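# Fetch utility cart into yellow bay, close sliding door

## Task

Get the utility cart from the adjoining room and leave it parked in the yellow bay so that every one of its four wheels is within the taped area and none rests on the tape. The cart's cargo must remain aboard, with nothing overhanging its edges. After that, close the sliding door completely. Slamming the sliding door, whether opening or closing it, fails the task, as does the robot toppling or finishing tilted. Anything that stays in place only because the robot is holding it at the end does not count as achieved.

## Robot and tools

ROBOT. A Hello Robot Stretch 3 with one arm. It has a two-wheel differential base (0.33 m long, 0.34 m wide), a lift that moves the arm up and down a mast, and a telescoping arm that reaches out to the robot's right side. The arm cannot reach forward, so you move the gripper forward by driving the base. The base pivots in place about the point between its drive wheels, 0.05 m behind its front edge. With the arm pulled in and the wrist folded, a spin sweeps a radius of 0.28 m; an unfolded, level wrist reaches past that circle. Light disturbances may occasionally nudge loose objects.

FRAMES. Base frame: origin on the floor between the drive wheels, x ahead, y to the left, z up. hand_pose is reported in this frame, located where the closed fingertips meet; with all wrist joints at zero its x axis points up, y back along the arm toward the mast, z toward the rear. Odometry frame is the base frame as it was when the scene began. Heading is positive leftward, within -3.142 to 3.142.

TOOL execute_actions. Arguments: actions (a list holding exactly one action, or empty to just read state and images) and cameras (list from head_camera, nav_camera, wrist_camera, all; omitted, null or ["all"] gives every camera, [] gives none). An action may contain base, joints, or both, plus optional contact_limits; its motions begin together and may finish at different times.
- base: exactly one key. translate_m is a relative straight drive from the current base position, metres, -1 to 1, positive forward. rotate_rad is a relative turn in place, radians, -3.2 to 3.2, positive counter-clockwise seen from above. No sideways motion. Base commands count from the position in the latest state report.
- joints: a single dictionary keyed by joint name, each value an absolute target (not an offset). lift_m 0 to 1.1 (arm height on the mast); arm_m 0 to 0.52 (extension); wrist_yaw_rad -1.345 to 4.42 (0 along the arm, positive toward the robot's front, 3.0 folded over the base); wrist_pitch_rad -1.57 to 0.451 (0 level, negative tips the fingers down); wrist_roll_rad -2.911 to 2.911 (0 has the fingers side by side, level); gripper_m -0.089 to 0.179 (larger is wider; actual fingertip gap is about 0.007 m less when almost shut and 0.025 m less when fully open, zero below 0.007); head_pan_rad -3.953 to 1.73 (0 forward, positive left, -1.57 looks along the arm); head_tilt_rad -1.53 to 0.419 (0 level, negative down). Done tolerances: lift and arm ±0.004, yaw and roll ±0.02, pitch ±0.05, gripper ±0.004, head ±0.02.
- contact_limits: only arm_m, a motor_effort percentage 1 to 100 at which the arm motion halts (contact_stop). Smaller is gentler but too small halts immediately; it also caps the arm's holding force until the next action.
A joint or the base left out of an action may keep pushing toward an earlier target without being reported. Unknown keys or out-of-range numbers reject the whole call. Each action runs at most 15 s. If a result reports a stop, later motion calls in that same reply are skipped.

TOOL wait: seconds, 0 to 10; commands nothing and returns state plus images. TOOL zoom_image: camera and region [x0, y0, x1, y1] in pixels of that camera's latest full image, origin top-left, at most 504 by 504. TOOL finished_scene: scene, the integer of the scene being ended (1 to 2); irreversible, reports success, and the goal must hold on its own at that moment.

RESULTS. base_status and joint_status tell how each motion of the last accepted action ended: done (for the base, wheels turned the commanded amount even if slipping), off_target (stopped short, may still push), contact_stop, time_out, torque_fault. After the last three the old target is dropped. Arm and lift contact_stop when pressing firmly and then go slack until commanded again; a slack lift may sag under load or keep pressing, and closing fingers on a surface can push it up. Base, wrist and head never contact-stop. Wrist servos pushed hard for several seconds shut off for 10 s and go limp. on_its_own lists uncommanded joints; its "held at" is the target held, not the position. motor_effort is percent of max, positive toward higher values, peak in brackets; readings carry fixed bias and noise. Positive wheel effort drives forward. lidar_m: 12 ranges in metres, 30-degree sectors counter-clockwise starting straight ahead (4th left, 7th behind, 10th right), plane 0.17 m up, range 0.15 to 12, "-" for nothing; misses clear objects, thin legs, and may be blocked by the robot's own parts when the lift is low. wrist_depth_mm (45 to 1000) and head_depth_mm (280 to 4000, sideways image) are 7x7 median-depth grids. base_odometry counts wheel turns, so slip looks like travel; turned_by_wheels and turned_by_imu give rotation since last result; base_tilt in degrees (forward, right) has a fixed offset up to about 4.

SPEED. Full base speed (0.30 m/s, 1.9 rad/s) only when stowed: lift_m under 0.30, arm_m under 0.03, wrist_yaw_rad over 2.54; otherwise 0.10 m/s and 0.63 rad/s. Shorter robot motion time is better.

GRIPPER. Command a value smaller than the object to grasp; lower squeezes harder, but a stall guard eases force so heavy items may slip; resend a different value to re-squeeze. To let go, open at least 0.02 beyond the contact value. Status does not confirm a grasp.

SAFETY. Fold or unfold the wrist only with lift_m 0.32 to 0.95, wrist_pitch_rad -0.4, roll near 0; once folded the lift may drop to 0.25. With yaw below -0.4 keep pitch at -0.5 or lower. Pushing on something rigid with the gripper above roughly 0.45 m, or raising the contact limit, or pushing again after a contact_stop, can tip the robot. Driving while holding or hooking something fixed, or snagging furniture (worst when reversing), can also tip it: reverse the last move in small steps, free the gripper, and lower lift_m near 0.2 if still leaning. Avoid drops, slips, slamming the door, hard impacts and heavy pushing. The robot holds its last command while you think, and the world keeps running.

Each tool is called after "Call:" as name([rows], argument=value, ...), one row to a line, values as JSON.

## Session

Call:
execute_actions(actions=[])

Scene clock: 0.00 s.
base_odometry: x=+0.000 y=+0.000 heading=+0.000 (m, m, rad; odometry frame)
turned_by_wheels: +0.000 (rad since the last result)
turned_by_imu: +0.000 (rad since the last result)
base_tilt: forward=-2.4 right=+2.4 (deg)
lidar_m: 2.41 1.44 1.17 1.15 1.22 1.38 1.36 1.16 0.90 0.88 0.93 1.36
head_depth_mm: 1946 2280 2284 2277 2314 2290 2193 / 1947 2295 2300 2314 2317 2335 2186 / 1945 2340 2335 2345 2376 2397 2175 / 1542 2335 2365 2387 2364 2388 2176 / 1946 2393 2391 2434 2416 2437 2181 / 1942 2403 2422 2427 2457 2449 2187 / 1945 2420 2442 2469 2476 2463 2174
base_status: not commanded
joint_positions: lift_m=+0.302 arm_m=+0.002 wrist_yaw_rad=+3.123 wrist_pitch_rad=-0.610 wrist_roll_rad=+0.013 gripper_m=+0.037 head_pan_rad=+0.009 head_tilt_rad=+0.007
joint_status: not commanded
motor_effort: left_wheel=+0 right_wheel=+0 lift_m=+21 arm_m=+0 wrist_yaw_rad=+0 wrist_pitch_rad=+8 wrist_roll_rad=+0 gripper_m=+1 head_pan_rad=+1 head_tilt_rad=+3 (%)
hand_pose: x=-0.0175 y=+0.0494 z=+0.2739 quat_wxyz=(+0.220, +0.681, +0.205, +0.668) (m; base frame)
wrist_depth_mm: - - - 964 916 889 840 / 841 812 - 763 755 713 703 / 688 680 673 636 618 606 592 / 592 578 567 561 541 536 511 / 518 516 - - 489 458 457 / 452 - - - - 418 405 / 409 - - - 380 373 365
pictures: head_camera (sideways: a quarter turn clockwise sets it upright), nav_camera (sideways: a quarter turn counterclockwise sets it upright), wrist_camera
Images, in order (width x height): head_camera 896x504, nav_camera 672x504, wrist_camera 644x364.

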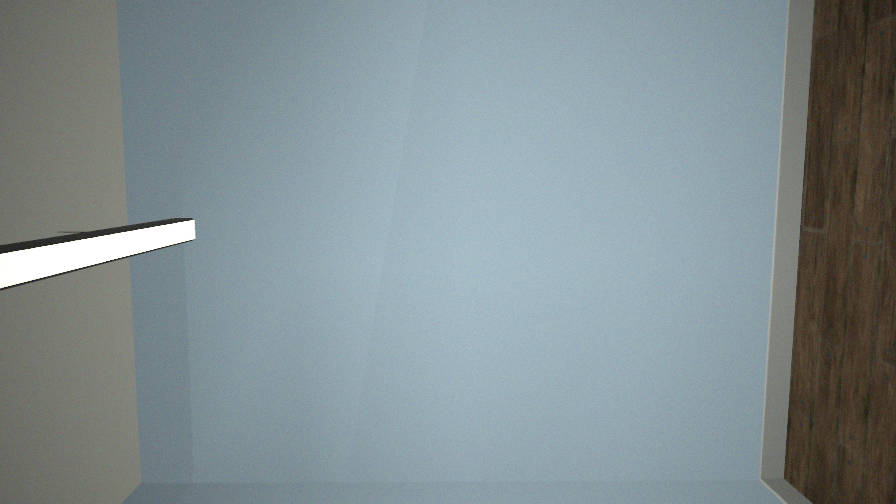

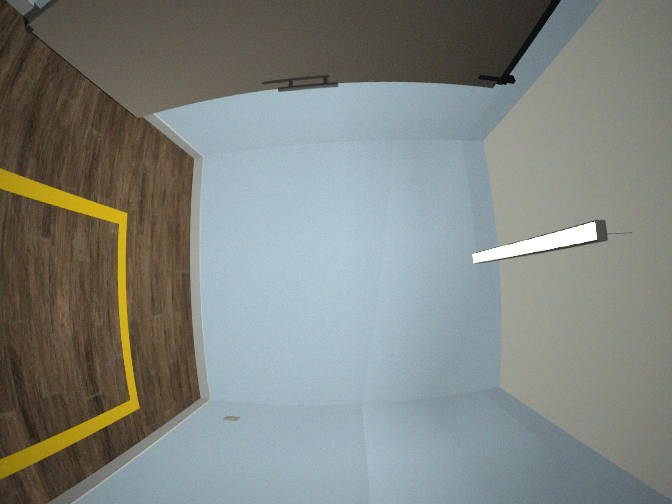

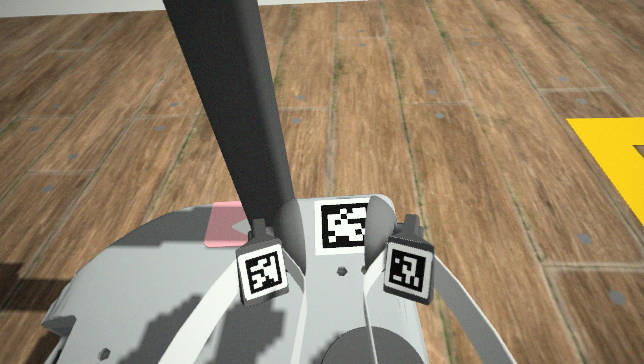

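Call:
execute_actions([
  {"joints":{"head_pan_rad":1.3,"head_tilt_rad":-0.35}},
])

Scene clock: 3.23 s.
base_odometry: x=+0.000 y=+0.000 heading=+0.000 (m, m, rad; odometry frame)
turned_by_wheels: +0.000 (rad since the last result)
turned_by_imu: +0.000 (rad since the last result)
base_tilt: forward=-2.4 right=+2.4 (deg)
lidar_m: 2.41 1.44 1.17 1.15 1.22 1.38 1.36 1.16 0.90 0.88 0.94 1.36
head_depth_mm: 975 1041 1118 1210 1323 1440 1427 / 988 1051 1116 1192 1298 1413 1431 / 993 1059 1136 1218 1317 1446 1435 / 976 1041 1110 1196 1293 1404 1436 / 958 1022 1092 1173 1265 1376 1440 / 942 1001 1072 1145 1234 1339 1414 / 926 988 1053 1122 1210 1310 1385
base_status: not commanded
joint_positions: lift_m=+0.302 arm_m=+0.002 wrist_yaw_rad=+3.123 wrist_pitch_rad=-0.610 wrist_roll_rad=+0.013 gripper_m=+0.037 head_pan_rad=+1.293 head_tilt_rad=-0.345
joint_status: all done
motor_effort: left_wheel=+0(0) right_wheel=-1(1) lift_m=+21(21) arm_m=+1(1) wrist_yaw_rad=+0(0) wrist_pitch_rad=+8(8) wrist_roll_rad=+0(1) gripper_m=+1(0) head_pan_rad=+4(53) head_tilt_rad=-3(31) (%)
hand_pose: x=-0.0175 y=+0.0494 z=+0.2739 quat_wxyz=(+0.220, +0.681, +0.205, +0.668) (m; base frame)
wrist_depth_mm: - - - 973 938 881 858 / 863 813 - 785 754 728 706 / 692 678 664 645 626 604 586 / 591 580 564 547 537 529 517 / 512 524 - - 482 466 457 / 462 - - - - 412 411 / 409 - - - 380 372 366
pictures: head_camera (sideways: a quarter turn clockwise sets it upright), nav_camera (sideways: a quarter turn counterclockwise sets it upright), wrist_camera
Images, in order (width x height): head_camera 896x504, nav_camera 672x504, wrist_camera 644x364.

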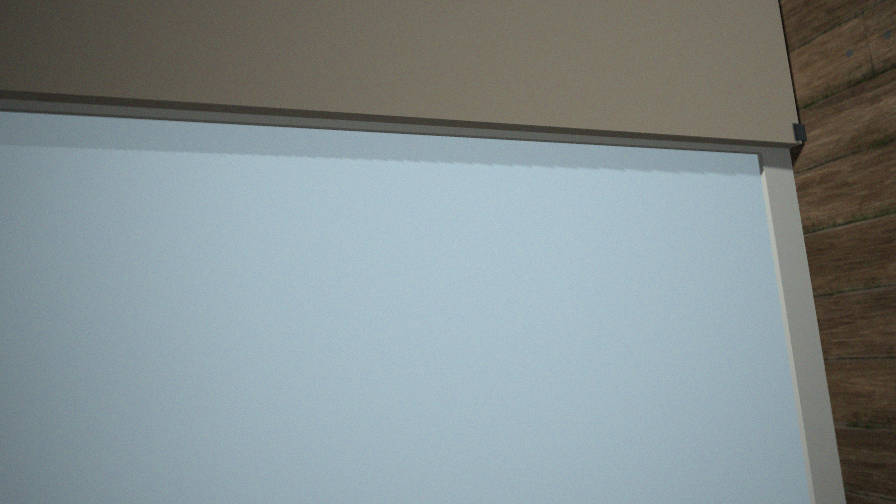

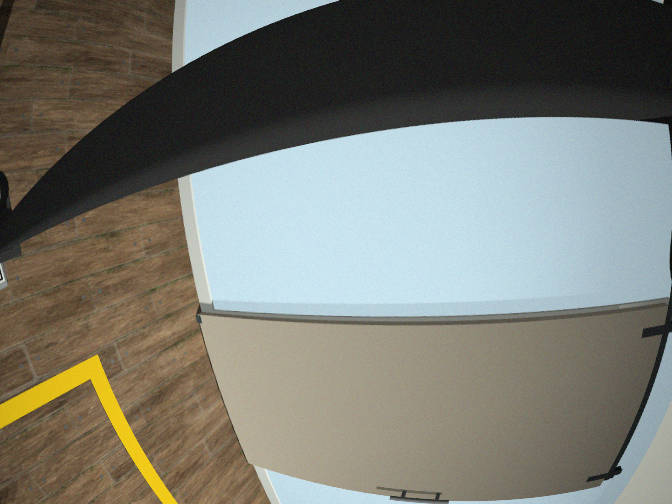

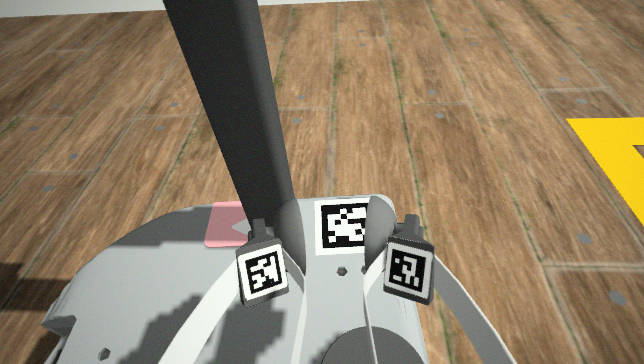

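Call:
execute_actions([
  {"base":{"rotate_rad":0.37},"joints":{"lift_m":0.29,"head_pan_rad":0.6,"head_tilt_rad":-0.4}},
], cameras=[])

Call:
execute_actions([
  {"base":{"translate_m":1.0}},
])

Scene clock: 39.80 s.
base_odometry: x=+0.000 y=+0.000 heading=+0.370 (m, m, rad; odometry frame)
turned_by_wheels: +0.370 (rad since the last result)
turned_by_imu: +0.371 (rad since the last result)
base_tilt: forward=-2.4 right=+2.4 (deg)
lidar_m: 1.68 1.18 1.15 1.17 1.44 1.36 1.36 0.94 0.88 0.90 1.17 2.41
head_depth_mm: 1215 1324 1452 1609 1787 1699 1370 / 1148 1240 1352 1481 1654 1696 1369 / 1088 1172 1265 1383 1538 1651 1379 / 1036 1102 1203 1300 1423 1541 1379 / 995 1059 1140 1249 1367 1511 1391 / 982 1053 1124 1217 1316 1431 1379 / 941 999 1062 1142 1233 1333 1375
base_status: done
joint_positions: lift_m=+0.291 arm_m=+0.002 wrist_yaw_rad=+3.123 wrist_pitch_rad=-0.610 wrist_roll_rad=+0.013 gripper_m=+0.037 head_pan_rad=+0.607 head_tilt_rad=-0.395
joint_status: all done
motor_effort: left_wheel=-2(6) right_wheel=+2(7) lift_m=+11(20) arm_m=+1(1) wrist_yaw_rad=+0(0) wrist_pitch_rad=+8(9) wrist_roll_rad=-1(0) gripper_m=+0(0) head_pan_rad=-3(46) head_tilt_rad=-3(13) (%)
hand_pose: x=-0.0175 y=+0.0494 z=+0.2627 quat_wxyz=(+0.220, +0.681, +0.205, +0.668) (m; base frame)
wrist_depth_mm: - - - 945 889 872 833 / 811 791 - 748 734 711 674 / 672 654 643 620 610 588 577 / 578 557 553 550 520 514 498 / 495 - - - 465 447 440 / 449 - - - - 401 399 / 397 - - - 369 364 356
pictures: none
No camera images: the call's "cameras" was empty. Leave "cameras" out to get every camera's image.

Scene clock: 44.97 s.
base_odometry: x=+0.932 y=+0.361 heading=+0.370 (m, m, rad; odometry frame)
turned_by_wheels: +0.000 (rad since the last result)
turned_by_imu: -0.001 (rad since the last result)
base_tilt: forward=-2.3 right=+2.3 (deg)
lidar_m: 1.10 0.70 0.66 0.67 0.94 2.18 2.03 1.39 1.31 1.34 1.61 1.52
head_depth_mm: 783 855 934 1037 1157 1318 1369 / 676 725 779 863 988 1173 1302 / 640 690 748 816 902 1003 1123 / 609 652 704 762 836 925 1030 / 578 617 666 718 780 857 947 / 550 586 626 677 731 797 877 / 525 559 594 639 689 745 815
base_status: done
joint_positions: lift_m=+0.291 arm_m=+0.002 wrist_yaw_rad=+3.123 wrist_pitch_rad=-0.610 wrist_roll_rad=+0.013 gripper_m=+0.037 head_pan_rad=+0.607 head_tilt_rad=-0.396
joint_status: not commanded
motor_effort: left_wheel=-2(5) right_wheel=+2(7) lift_m=+11(11) arm_m=+1(0) wrist_yaw_rad=+0(0) wrist_pitch_rad=+8(8) wrist_roll_rad=+0(0) gripper_m=+0(1) head_pan_rad=-3(3) head_tilt_rad=-2(2) (%)
hand_pose: x=-0.0175 y=+0.0494 z=+0.2627 quat_wxyz=(+0.220, +0.681, +0.205, +0.668) (m; base frame)
wrist_depth_mm: - - - 742 665 606 561 / 839 777 - 747 695 657 600 / 676 649 638 632 611 595 573 / 570 563 567 549 528 508 495 / 501 - - - 464 449 440 / 446 - - - - 403 400 / 392 - - - 374 361 359
pictures: head_camera (sideways: a quarter turn clockwise sets it upright), nav_camera (sideways: a quarter turn counterclockwise sets it upright), wrist_camera
Images, in order (width x height): head_camera 896x504, nav_camera 672x504, wrist_camera 644x364.

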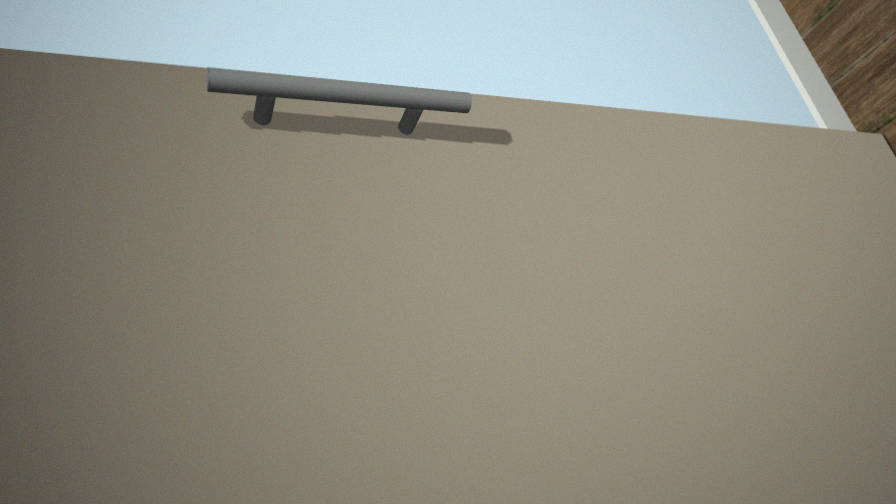

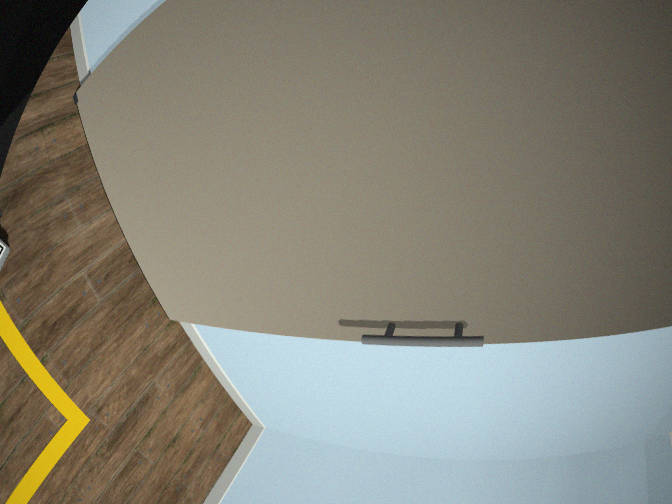

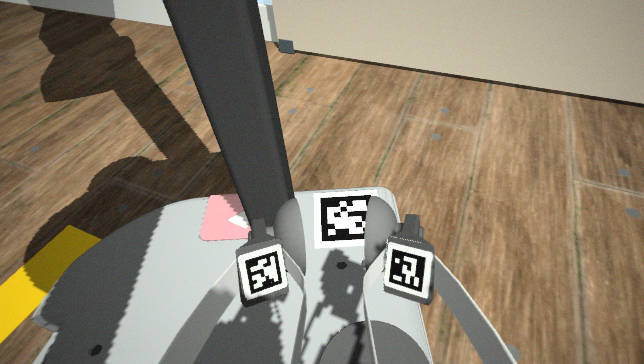

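Call:
execute_actions([
  {"base":{"rotate_rad":-0.07}},
], cameras=[])

Call:
execute_actions([
  {"base":{"translate_m":1.0}},
], cameras=[])

Call:
execute_actions([
  {"base":{"rotate_rad":2.84},"joints":{"head_pan_rad":-1.0,"head_tilt_rad":-0.8}},
])

Scene clock: 68.43 s.
base_odometry: x=+0.932 y=+0.361 heading=+0.300 (m, m, rad; odometry frame)
turned_by_wheels: -0.070 (rad since the last result)
turned_by_imu: -0.070 (rad since the last result)
base_tilt: forward=-2.4 right=+2.3 (deg)
lidar_m: 1.20 0.72 0.66 0.66 0.89 1.81 2.21 1.43 1.31 1.32 1.64 1.51
head_depth_mm: 850 927 1012 1129 1277 1445 1373 / 780 850 929 1028 1143 1288 1352 / 677 728 782 850 952 1057 1196 / 635 682 735 799 874 962 1074 / 599 639 689 741 804 885 978 / 566 602 645 693 749 817 892 / 538 571 607 650 696 759 825
base_status: done
joint_positions: lift_m=+0.291 arm_m=+0.002 wrist_yaw_rad=+3.123 wrist_pitch_rad=-0.610 wrist_roll_rad=+0.013 gripper_m=+0.037 head_pan_rad=+0.607 head_tilt_rad=-0.396
joint_status: not commanded
motor_effort: left_wheel=+2(5) right_wheel=-3(4) lift_m=+11(11) arm_m=+1(1) wrist_yaw_rad=+1(0) wrist_pitch_rad=+8(9) wrist_roll_rad=+0(0) gripper_m=+1(0) head_pan_rad=-4(3) head_tilt_rad=-2(2) (%)
hand_pose: x=-0.0175 y=+0.0494 z=+0.2627 quat_wxyz=(+0.221, +0.681, +0.205, +0.668) (m; base frame)
wrist_depth_mm: - 946 - 724 675 607 567 / 847 809 - 737 712 658 628 / 698 666 638 630 608 597 573 / 571 558 561 545 523 520 504 / 495 - - - 461 447 436 / 452 - - - - 408 393 / 392 - - - 373 359 356
pictures: none
No camera images: the call's "cameras" was empty. Leave "cameras" out to get every camera's image.

Scene clock: 73.60 s.
base_odometry: x=+1.888 y=+0.657 heading=+0.300 (m, m, rad; odometry frame)
turned_by_wheels: +0.000 (rad since the last result)
turned_by_imu: -0.001 (rad since the last result)
base_tilt: forward=-2.3 right=+2.3 (deg)
lidar_m: 0.58 0.38 0.35 0.35 0.44 0.73 2.84 1.84 1.68 0.99 0.64 0.59
head_depth_mm: 389 423 466 518 581 666 778 / 361 392 427 471 523 589 675 / 338 364 395 433 476 530 599 / 317 340 367 398 436 481 537 / 299 320 343 370 403 441 487 / 286 301 322 346 373 407 445 / - 287 303 324 349 377 411
base_status: done
joint_positions: lift_m=+0.291 arm_m=+0.002 wrist_yaw_rad=+3.123 wrist_pitch_rad=-0.610 wrist_roll_rad=+0.013 gripper_m=+0.037 head_pan_rad=+0.607 head_tilt_rad=-0.396
joint_status: not commanded
motor_effort: left_wheel=+2(7) right_wheel=-3(6) lift_m=+11(12) arm_m=+0(1) wrist_yaw_rad=+0(0) wrist_pitch_rad=+8(8) wrist_roll_rad=+0(0) gripper_m=+0(0) head_pan_rad=-3(3) head_tilt_rad=-2(2) (%)
hand_pose: x=-0.0175 y=+0.0494 z=+0.2627 quat_wxyz=(+0.221, +0.681, +0.205, +0.668) (m; base frame)
wrist_depth_mm: 492 443 - 411 370 343 318 / 599 512 - 464 421 384 344 / 667 618 564 515 470 428 386 / 564 566 556 547 517 472 420 / 497 - - - 473 448 439 / 450 - - - - 401 396 / 394 - - - 371 360 355
pictures: none
No camera images: the call's "cameras" was empty. Leave "cameras" out to get every camera's image.

Scene clock: 76.60 s.
base_odometry: x=+1.888 y=+0.657 heading=+3.140 (m, m, rad; odometry frame)
turned_by_wheels: +2.840 (rad since the last result)
turned_by_imu: +2.845 (rad since the last result)
base_tilt: forward=-2.4 right=+2.4 (deg)
lidar_m: 1.74 2.24 1.71 1.68 0.79 0.60 0.59 0.47 0.36 0.35 0.37 0.44
head_depth_mm: 291 320 363 419 497 610 789 / 305 343 394 461 558 703 952 / 326 371 431 512 633 827 1097 / 351 403 474 575 730 967 1136 / 363 412 474 570 719 1060 1146 / 344 399 483 627 880 1251 1142 / 369 438 466 751 1141 1303 1138
base_status: done
joint_positions: lift_m=+0.291 arm_m=+0.002 wrist_yaw_rad=+3.123 wrist_pitch_rad=-0.610 wrist_roll_rad=+0.013 gripper_m=+0.037 head_pan_rad=-0.993 head_tilt_rad=-0.790
joint_status: all done
motor_effort: left_wheel=-2(6) right_wheel=+2(9) lift_m=+11(11) arm_m=+1(1) wrist_yaw_rad=+0(0) wrist_pitch_rad=+8(9) wrist_roll_rad=+0(0) gripper_m=+0(0) head_pan_rad=-3(51) head_tilt_rad=-6(38) (%)
hand_pose: x=-0.0175 y=+0.0493 z=+0.2627 quat_wxyz=(+0.221, +0.681, +0.205, +0.668) (m; base frame)
wrist_depth_mm: 662 912 - 929 908 868 850 / 643 769 - 741 720 708 673 / 609 663 641 630 611 590 576 / 580 558 549 551 522 518 498 / 499 - - - 471 452 438 / 453 - - - - 401 400 / 395 - - - 374 359 361
pictures: head_camera (sideways: a quarter turn clockwise sets it upright), nav_camera (sideways: a quarter turn counterclockwise sets it upright), wrist_camera
Images, in order (width x height): head_camera 896x504, nav_camera 672x504, wrist_camera 644x364.

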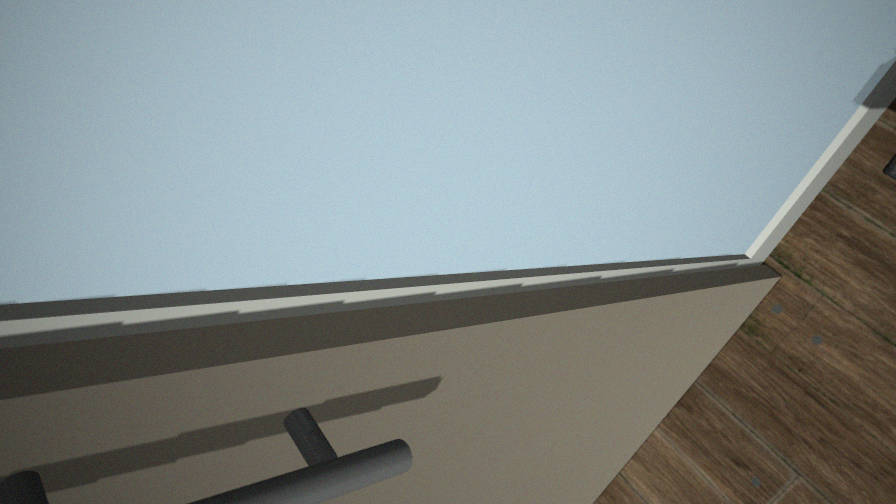

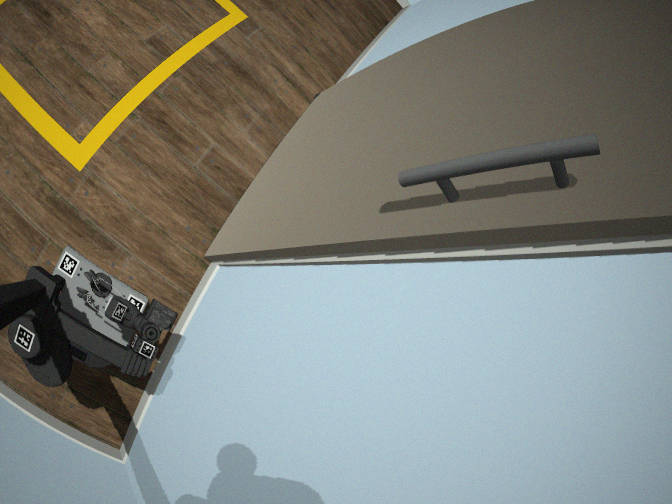

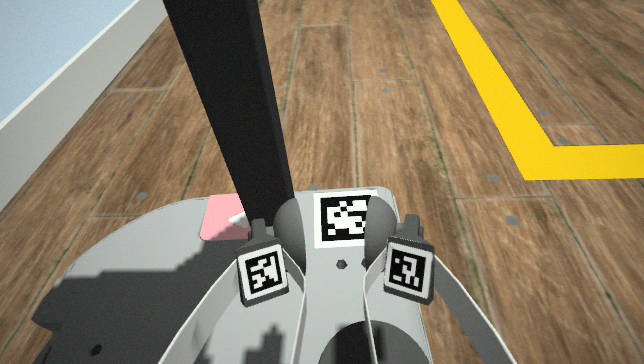

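Call:
execute_actions([
  {"joints":{"lift_m":0.35,"wrist_pitch_rad":-0.4,"gripper_m":0.0}},
], cameras=[])

Call:
execute_actions([
  {"joints":{"wrist_yaw_rad":1.4,"head_tilt_rad":-1.0}},
], cameras=[])

Call:
execute_actions([
  {"joints":{"wrist_pitch_rad":0.0,"arm_m":0.10}},
], cameras=[])

Call:
execute_actions([
  {"joints":{"arm_m":0.2},"contact_limits":{"arm_m":10}},
])

Scene clock: 85.90 s.
base_odometry: x=+1.888 y=+0.657 heading=+3.140 (m, m, rad; odometry frame)
turned_by_wheels: +0.000 (rad since the last result)
turned_by_imu: +0.000 (rad since the last result)
base_tilt: forward=-2.4 right=+2.4 (deg)
lidar_m: 1.74 2.25 1.72 1.68 0.79 0.60 0.59 0.47 0.36 0.35 0.37 0.44
head_depth_mm: 291 319 363 419 498 609 789 / 304 343 394 462 558 702 955 / 326 371 431 514 633 829 1094 / 351 403 474 573 729 969 1134 / 363 412 474 571 720 1057 1144 / 344 398 483 627 878 1249 1142 / 369 437 467 754 1147 1299 1144
base_status: not commanded
joint_positions: lift_m=+0.349 arm_m=+0.002 wrist_yaw_rad=+3.123 wrist_pitch_rad=-0.419 wrist_roll_rad=+0.013 gripper_m=+0.000 head_pan_rad=-0.993 head_tilt_rad=-0.790
joint_status: all done
motor_effort: left_wheel=-2(2) right_wheel=+2(1) lift_m=+30(30) arm_m=+0(0) wrist_yaw_rad=+0(0) wrist_pitch_rad=+12(12) wrist_roll_rad=+0(1) gripper_m=-3(92) head_pan_rad=-4(4) head_tilt_rad=-6(6) (%)
hand_pose: x=-0.0170 y=+0.0774 z=+0.3619 quat_wxyz=(+0.155, +0.697, +0.140, +0.686) (m; base frame)
wrist_depth_mm: 658 877 - - - - - / 638 928 - - - - - / 635 909 - - 974 929 915 / 634 777 795 807 769 746 724 / 624 677 682 - 630 626 614 / 581 582 561 - 548 538 526 / 505 521 - - 476 472 458
pictures: none
No camera images: the call's "cameras" was empty. Leave "cameras" out to get every camera's image.

Scene clock: 87.77 s.
base_odometry: x=+1.888 y=+0.657 heading=+3.140 (m, m, rad; odometry frame)
turned_by_wheels: +0.000 (rad since the last result)
turned_by_imu: +0.000 (rad since the last result)
base_tilt: forward=-2.4 right=+2.4 (deg)
lidar_m: 1.73 2.26 1.71 1.68 0.79 0.60 0.59 0.47 0.36 0.35 0.37 0.44
head_depth_mm: 308 355 420 512 657 914 1095 / 329 385 461 576 761 1078 - / 355 418 511 653 907 1201 - / 384 460 568 746 1072 1204 1119 / 393 459 565 756 1215 1220 1103 / 378 468 620 916 1324 1219 1107 / 412 447 741 1213 1361 1218 1109
base_status: not commanded
joint_positions: lift_m=+0.349 arm_m=+0.002 wrist_yaw_rad=+1.402 wrist_pitch_rad=-0.419 wrist_roll_rad=+0.013 gripper_m=+0.000 head_pan_rad=-0.993 head_tilt_rad=-0.987
joint_status: all done
motor_effort: left_wheel=-2(2) right_wheel=+2(3) lift_m=+29(30) arm_m=+0(0) wrist_yaw_rad=-2(6) wrist_pitch_rad=+12(12) wrist_roll_rad=+0(0) gripper_m=-3(2) head_pan_rad=-4(4) head_tilt_rad=-7(26) (%)
hand_pose: x=+0.1997 y=-0.1847 z=+0.3619 quat_wxyz=(+0.621, +0.561, -0.438, +0.330) (m; base frame)
wrist_depth_mm: - - - - 339 221 198 / - - - - 358 239 202 / - - - 940 371 259 207 / 873 857 802 772 397 285 211 / 701 682 675 - 370 313 214 / 578 572 561 540 397 325 218 / 512 506 489 483 464 333 224
pictures: none
No camera images: the call's "cameras" was empty. Leave "cameras" out to get every camera's image.

Scene clock: 89.73 s.
base_odometry: x=+1.888 y=+0.657 heading=+3.140 (m, m, rad; odometry frame)
turned_by_wheels: +0.000 (rad since the last result)
turned_by_imu: +0.000 (rad since the last result)
base_tilt: forward=-2.4 right=+2.4 (deg)
lidar_m: 1.74 2.25 1.72 1.68 0.79 0.60 0.59 0.47 0.36 0.35 0.37 0.44
head_depth_mm: 308 356 420 513 657 821 1079 / 330 384 461 575 758 1147 1121 / 354 419 512 656 894 1196 - / 383 460 569 745 1053 1202 1112 / 394 459 565 757 1217 1209 1103 / 378 469 617 920 1337 1218 1105 / 412 447 741 1210 1355 1216 1107
base_status: not commanded
joint_positions: lift_m=+0.349 arm_m=+0.100 wrist_yaw_rad=+1.401 wrist_pitch_rad=-0.023 wrist_roll_rad=+0.013 gripper_m=+0.000 head_pan_rad=-0.993 head_tilt_rad=-0.987
joint_status: all done
motor_effort: left_wheel=-2(2) right_wheel=+2(1) lift_m=+30(30) arm_m=+4(5) wrist_yaw_rad=+0(2) wrist_pitch_rad=+14(14) wrist_roll_rad=+0(1) gripper_m=-3(2) head_pan_rad=-5(4) head_tilt_rad=-7(8) (%)
hand_pose: x=+0.2306 y=-0.2880 z=+0.4583 quat_wxyz=(+0.543, +0.465, -0.539, +0.446) (m; base frame)
wrist_depth_mm: - - - 314 201 135 95 / - - - 342 209 137 96 / - - - 388 216 140 97 / - - - 446 225 141 98 / - - - - 231 145 100 / - 971 988 638 218 147 101 / 758 748 737 674 259 149 102
pictures: none
No camera images: the call's "cameras" was empty. Leave "cameras" out to get every camera's image.

Scene clock: 90.80 s.
base_odometry: x=+1.888 y=+0.657 heading=+3.140 (m, m, rad; odometry frame)
turned_by_wheels: +0.000 (rad since the last result)
turned_by_imu: +0.000 (rad since the last result)
base_tilt: forward=-2.4 right=+2.3 (deg)
lidar_m: 1.74 2.26 1.72 1.68 0.79 0.60 0.59 0.47 0.36 0.35 0.37 0.44
head_depth_mm: 309 356 420 512 652 1014 1064 / 330 385 462 575 751 1158 1125 / 356 419 512 657 871 1189 - / 384 461 570 751 1124 1205 1116 / 394 459 567 758 1228 1212 1100 / 378 469 622 923 1330 1214 1104 / 413 447 742 1215 1353 1225 1106
base_status: not commanded
joint_positions: lift_m=+0.349 arm_m=+0.131 wrist_yaw_rad=+1.400 wrist_pitch_rad=-0.022 wrist_roll_rad=+0.014 gripper_m=+0.000 head_pan_rad=-0.993 head_tilt_rad=-0.988
joint_status: arm_m contact_stop (moved +0.031 of +0.100)
on_its_own: arm_m is slack since a contact_stop, until your next command for it (your +0.200 is given up)
motor_effort: left_wheel=-2(2) right_wheel=+2(3) lift_m=+29(30) arm_m=+1(10) wrist_yaw_rad=+0(2) wrist_pitch_rad=+14(14) wrist_roll_rad=+0(1) gripper_m=-2(3) head_pan_rad=-4(3) head_tilt_rad=-7(7) (%)
contact_limits: arm_m 10 (drawing in: default 24, maximum 40; extending or still: default 35, maximum 56)
hand_pose: x=+0.2305 y=-0.3192 z=+0.4584 quat_wxyz=(+0.543, +0.465, -0.539, +0.446) (m; base frame)
wrist_depth_mm: - - - 205 152 89 63 / - - - 211 156 90 63 / - - - 222 161 92 64 / - - - 231 166 93 65 / - - - - 155 95 66 / - 980 980 251 143 96 66 / 769 753 730 284 206 98 67
pictures: head_camera (sideways: a quarter turn clockwise sets it upright), nav_camera (sideways: a quarter turn counterclockwise sets it upright), wrist_camera
Images, in order (width x height): head_camera 896x504, nav_camera 672x504, wrist_camera 644x364.

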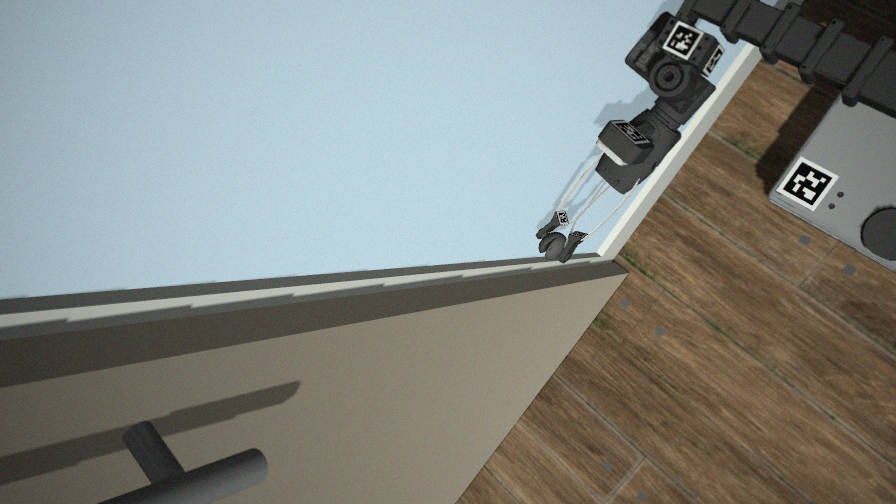

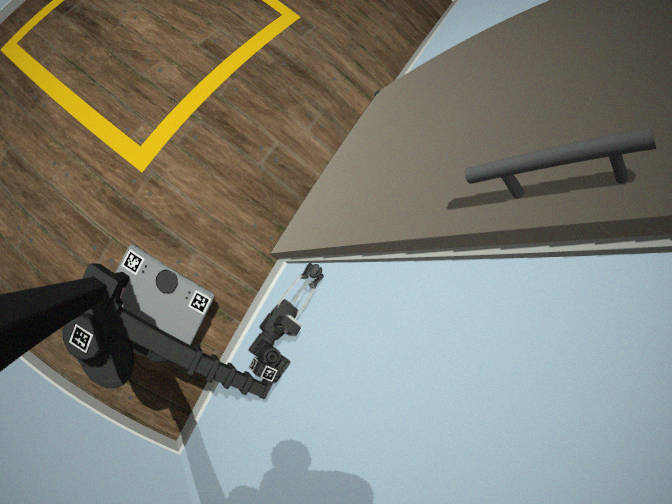

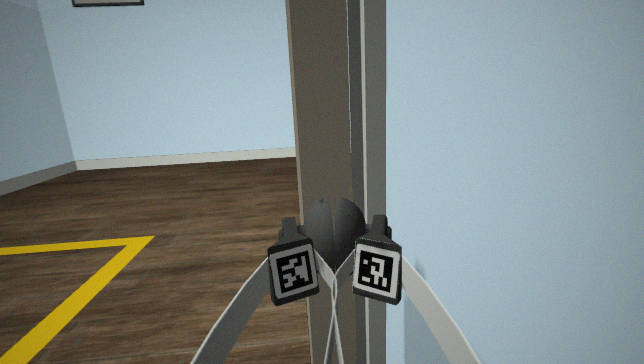

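Call:
execute_actions([
  {"base":{"translate_m":0.12},"joints":{"arm_m":0.124}},
])

Scene clock: 96.63 s.
base_odometry: x=+1.768 y=+0.657 heading=+3.140 (m, m, rad; odometry frame)
turned_by_wheels: +0.000 (rad since the last result)
turned_by_imu: -0.021 (rad since the last result)
base_tilt: forward=-2.4 right=+2.4 (deg)
lidar_m: 1.35 2.29 1.72 1.67 0.96 0.72 0.70 0.49 0.36 0.35 0.37 0.44
head_depth_mm: 310 359 425 521 665 947 1065 / 331 387 465 580 763 1165 1125 / 341 407 502 649 873 1189 - / 380 450 542 753 1053 1209 1112 / 347 420 533 740 1207 1210 1103 / 373 430 616 904 1327 1212 1103 / 356 425 721 1164 1354 1222 1106
base_status: done
joint_positions: lift_m=+0.350 arm_m=+0.124 wrist_yaw_rad=+1.402 wrist_pitch_rad=-0.023 wrist_roll_rad=+0.014 gripper_m=+0.000 head_pan_rad=-0.994 head_tilt_rad=-0.989
joint_status: all done
motor_effort: left_wheel=+0(7) right_wheel=+0(30) lift_m=+29(29) arm_m=+0(2) wrist_yaw_rad=-3(23) wrist_pitch_rad=+14(18) wrist_roll_rad=+0(0) gripper_m=-3(4) head_pan_rad=-3(4) head_tilt_rad=-7(7) (%)
hand_pose: x=+0.2306 y=-0.3119 z=+0.4584 quat_wxyz=(+0.542, +0.465, -0.538, +0.447) (m; base frame)
wrist_depth_mm: - - - 161 138 96 72 / - - - 169 143 99 73 / - - - 174 146 103 74 / - - - 182 151 106 74 / - - - - 141 108 76 / - 934 947 199 131 110 77 / 762 757 738 231 190 112 77
pictures: head_camera (sideways: a quarter turn clockwise sets it upright), nav_camera (sideways: a quarter turn counterclockwise sets it upright), wrist_camera
Images, in order (width x height): head_camera 896x504, nav_camera 672x504, wrist_camera 644x364.

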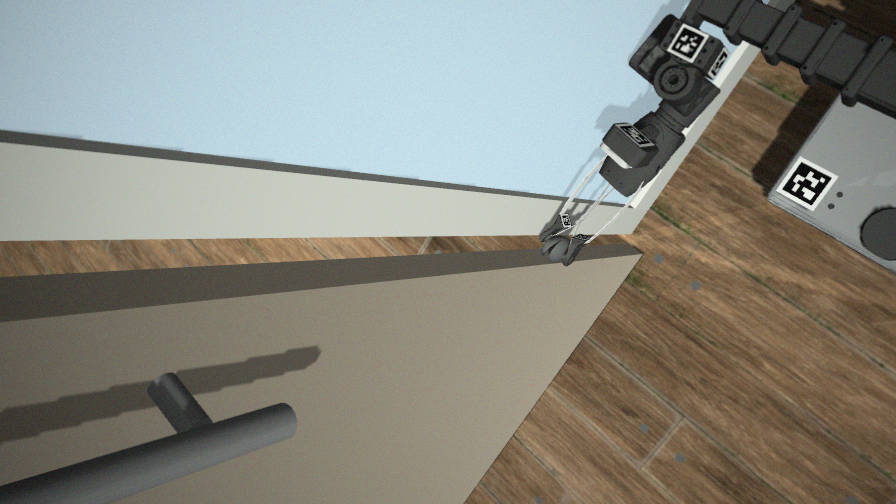

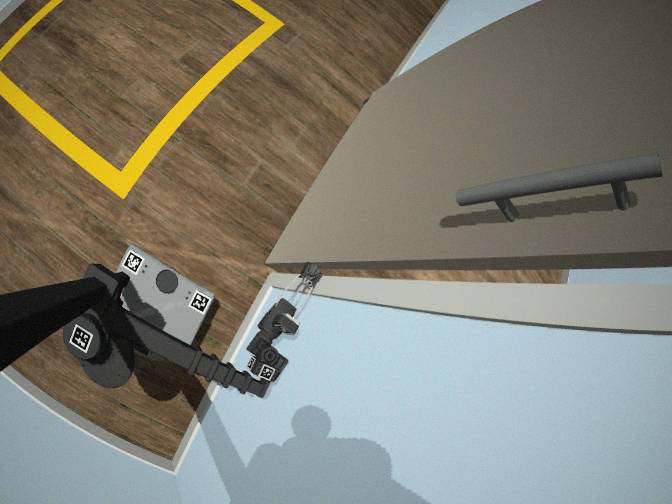

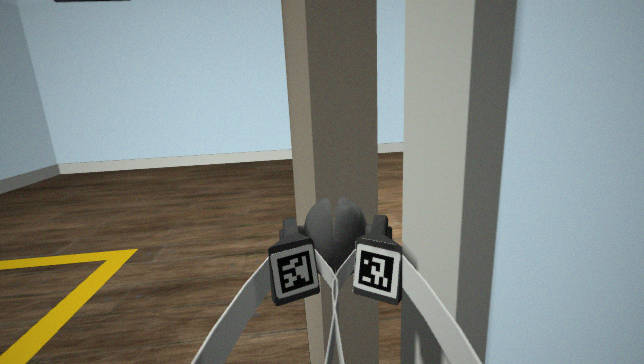

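Call:
execute_actions(actions=[])

Scene clock: 107.73 s.
base_odometry: x=+1.768 y=+0.657 heading=+3.140 (m, m, rad; odometry frame)
turned_by_wheels: +0.000 (rad since the last result)
turned_by_imu: +0.000 (rad since the last result)
base_tilt: forward=-2.3 right=+2.4 (deg)
lidar_m: 1.35 2.29 1.72 1.67 0.97 0.72 0.70 0.49 0.36 0.35 0.37 0.44
head_depth_mm: 310 360 425 520 666 952 1062 / 332 387 465 581 761 1163 1123 / 341 407 503 649 873 1194 - / 381 450 543 754 1055 1209 1116 / 347 419 532 741 1205 1217 1097 / 373 430 614 906 1327 1217 1106 / 356 426 724 1170 1350 1217 1105
base_status: done
joint_positions: lift_m=+0.350 arm_m=+0.124 wrist_yaw_rad=+1.402 wrist_pitch_rad=-0.023 wrist_roll_rad=+0.014 gripper_m=+0.000 head_pan_rad=-0.994 head_tilt_rad=-0.989
joint_status: all done
motor_effort: left_wheel=+0(7) right_wheel=+0(30) lift_m=+29(29) arm_m=+1(2) wrist_yaw_rad=-2(23) wrist_pitch_rad=+14(18) wrist_roll_rad=+0(0) gripper_m=-3(4) head_pan_rad=-2(4) head_tilt_rad=-6(7) (%)
hand_pose: x=+0.2306 y=-0.3119 z=+0.4584 quat_wxyz=(+0.542, +0.465, -0.538, +0.447) (m; base frame)
wrist_depth_mm: - - - 161 138 96 72 / - - - 167 142 99 72 / - - - 175 146 102 74 / - - - 181 151 106 75 / - - - - 140 108 75 / - 984 937 197 131 110 76 / 788 747 733 232 190 112 78
pictures: head_camera (sideways: a quarter turn clockwise sets it upright), nav_camera (sideways: a quarter turn counterclockwise sets it upright), wrist_camera
Images, in order (width x height): head_camera 896x504, nav_camera 672x504, wrist_camera 644x364.

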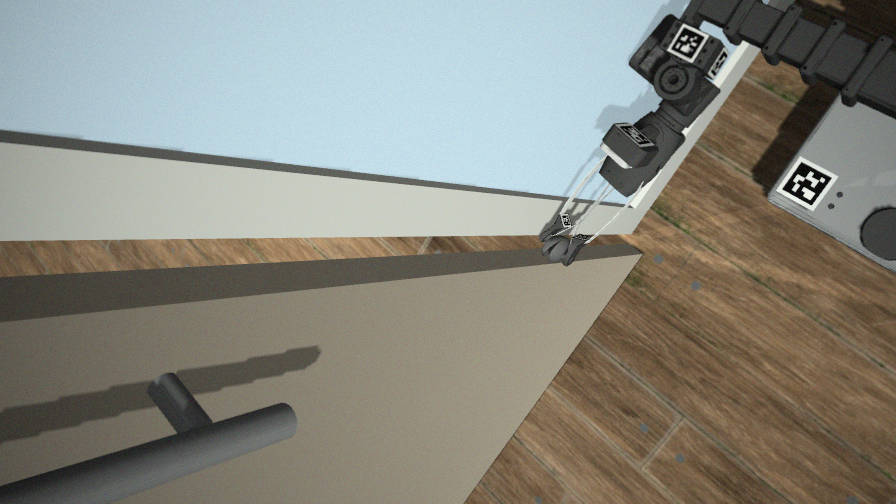

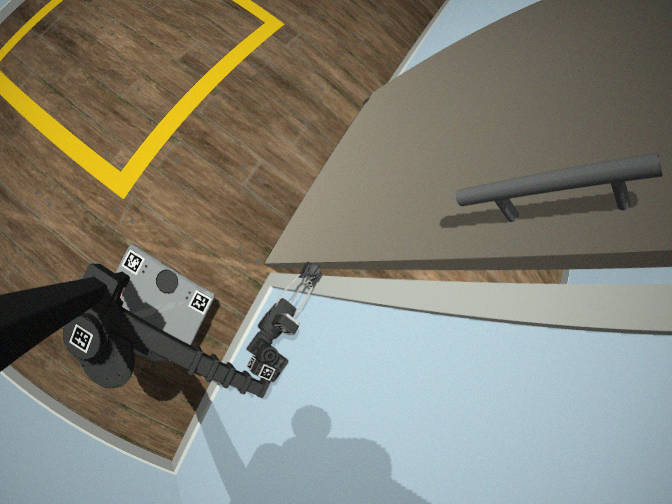

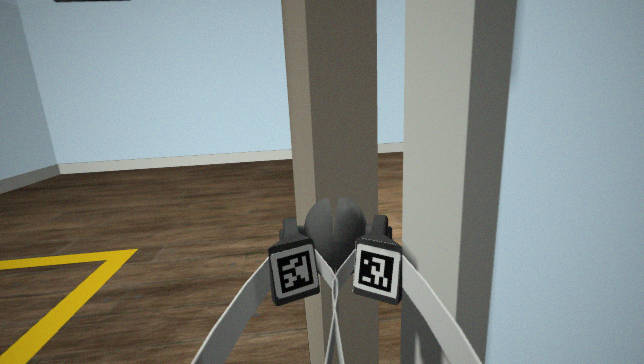

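Call:
execute_actions([
  {"base":{"translate_m":0.11}},
], cameras=[])

Call:
execute_actions([
  {"base":{"translate_m":0.11}},
], cameras=[])

Call:
execute_actions([
  {"base":{"translate_m":0.11}},
], cameras=["wrist_camera","head_camera"])

Scene clock: 112.03 s.
base_odometry: x=+1.658 y=+0.657 heading=+3.140 (m, m, rad; odometry frame)
turned_by_wheels: +0.000 (rad since the last result)
turned_by_imu: -0.001 (rad since the last result)
base_tilt: forward=-2.4 right=+2.4 (deg)
lidar_m: 1.35 2.29 1.72 1.67 1.12 0.84 0.81 0.49 0.37 0.35 0.36 0.45
head_depth_mm: 315 351 416 521 675 963 1075 / 2348 1965 1613 578 766 1160 1117 / 2376 1977 1707 1497 1341 1196 - / 2303 1885 1634 793 1144 1208 1117 / 349 422 540 748 1217 1211 1104 / 378 435 622 913 1322 1210 1100 / 348 499 732 1178 1354 1221 1102
base_status: done
joint_positions: lift_m=+0.350 arm_m=+0.124 wrist_yaw_rad=+1.401 wrist_pitch_rad=-0.022 wrist_roll_rad=+0.014 gripper_m=+0.000 head_pan_rad=-0.994 head_tilt_rad=-0.989
joint_status: not commanded
motor_effort: left_wheel=-1(3) right_wheel=+3(22) lift_m=+29(29) arm_m=+1(0) wrist_yaw_rad=+0(10) wrist_pitch_rad=+14(15) wrist_roll_rad=+0(0) gripper_m=-3(3) head_pan_rad=-2(4) head_tilt_rad=-7(6) (%)
hand_pose: x=+0.2306 y=-0.3123 z=+0.4584 quat_wxyz=(+0.543, +0.465, -0.539, +0.446) (m; base frame)
wrist_depth_mm: - - - 162 - - - / - - - 168 - - - / - - - 175 - - - / - - - 181 - - - / - - - - - - - / - 949 958 223 904 892 860 / 767 748 747 288 691 697 662
pictures: none
No camera images: the call's "cameras" was empty. Leave "cameras" out to get every camera's image.

Scene clock: 114.23 s.
base_odometry: x=+1.548 y=+0.658 heading=+3.140 (m, m, rad; odometry frame)
turned_by_wheels: +0.000 (rad since the last result)
turned_by_imu: +0.000 (rad since the last result)
base_tilt: forward=-2.3 right=+2.4 (deg)
lidar_m: 1.35 2.28 1.71 1.66 1.27 0.95 0.92 0.50 0.37 0.35 0.40 0.45
head_depth_mm: 2342 1922 1674 1489 691 927 1076 / 2381 1975 1686 1493 1333 1162 1117 / 2386 2002 1708 1494 1355 1197 - / 2330 1893 1653 769 1142 1205 1114 / 352 424 545 754 1226 1214 1104 / 380 430 625 920 1325 1215 1105 / 347 508 736 1181 1357 1218 1111
base_status: done
joint_positions: lift_m=+0.350 arm_m=+0.124 wrist_yaw_rad=+1.398 wrist_pitch_rad=-0.023 wrist_roll_rad=+0.014 gripper_m=+0.000 head_pan_rad=-0.994 head_tilt_rad=-0.989
joint_status: not commanded
motor_effort: left_wheel=-1(2) right_wheel=+1(23) lift_m=+29(29) arm_m=+1(1) wrist_yaw_rad=+3(5) wrist_pitch_rad=+14(15) wrist_roll_rad=+0(0) gripper_m=-4(4) head_pan_rad=-4(4) head_tilt_rad=-6(7) (%)
hand_pose: x=+0.2305 y=-0.3129 z=+0.4583 quat_wxyz=(+0.543, +0.464, -0.539, +0.446) (m; base frame)
wrist_depth_mm: - - - 162 - - - / - - - 168 - - - / - - - 174 - - - / - - - 182 - - - / - - - - - - - / - - 963 227 880 867 870 / 777 750 753 284 675 685 690
pictures: none
No camera images: the call's "cameras" was empty. Leave "cameras" out to get every camera's image.

Scene clock: 116.43 s.
base_odometry: x=+1.438 y=+0.658 heading=+3.140 (m, m, rad; odometry frame)
turned_by_wheels: +0.000 (rad since the last result)
turned_by_imu: +0.000 (rad since the last result)
base_tilt: forward=-2.4 right=+2.4 (deg)
lidar_m: 1.63 2.28 1.70 1.66 1.42 1.06 1.03 0.50 0.36 0.38 0.40 0.45
head_depth_mm: 2344 1966 1693 1482 1327 993 1076 / 2340 1970 1701 1496 1338 1173 1120 / 2339 1977 1715 1506 1354 1202 - / 2259 1902 1621 776 1158 1213 1112 / 357 430 551 761 1237 1213 1105 / 386 435 633 933 1330 1213 1109 / 344 527 747 1194 1353 1223 1102
base_status: done
joint_positions: lift_m=+0.350 arm_m=+0.124 wrist_yaw_rad=+1.396 wrist_pitch_rad=-0.023 wrist_roll_rad=+0.014 gripper_m=+0.000 head_pan_rad=-0.994 head_tilt_rad=-0.989
joint_status: not commanded
motor_effort: left_wheel=-1(3) right_wheel=+1(22) lift_m=+29(29) arm_m=+1(1) wrist_yaw_rad=+6(12) wrist_pitch_rad=+14(15) wrist_roll_rad=+0(1) gripper_m=-3(4) head_pan_rad=-5(5) head_tilt_rad=-6(7) (%)
hand_pose: x=+0.2303 y=-0.3135 z=+0.4583 quat_wxyz=(+0.544, +0.464, -0.540, +0.445) (m; base frame)
wrist_depth_mm: - - - 162 - - - / - - - 168 - - - / - - - 182 - - - / - - - 201 - - - / - - - - - - - / - 993 952 257 910 876 873 / 754 744 724 327 661 708 705
pictures: head_camera (sideways: a quarter turn clockwise sets it upright), wrist_camera
Images, in order (width x height): head_camera 896x504, wrist_camera 644x364.

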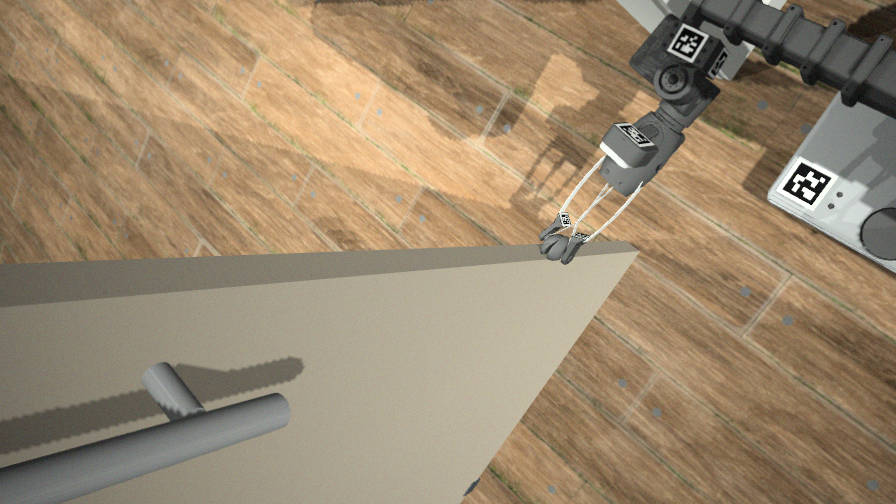

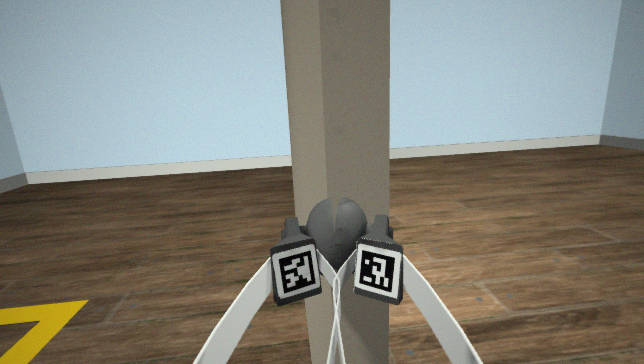

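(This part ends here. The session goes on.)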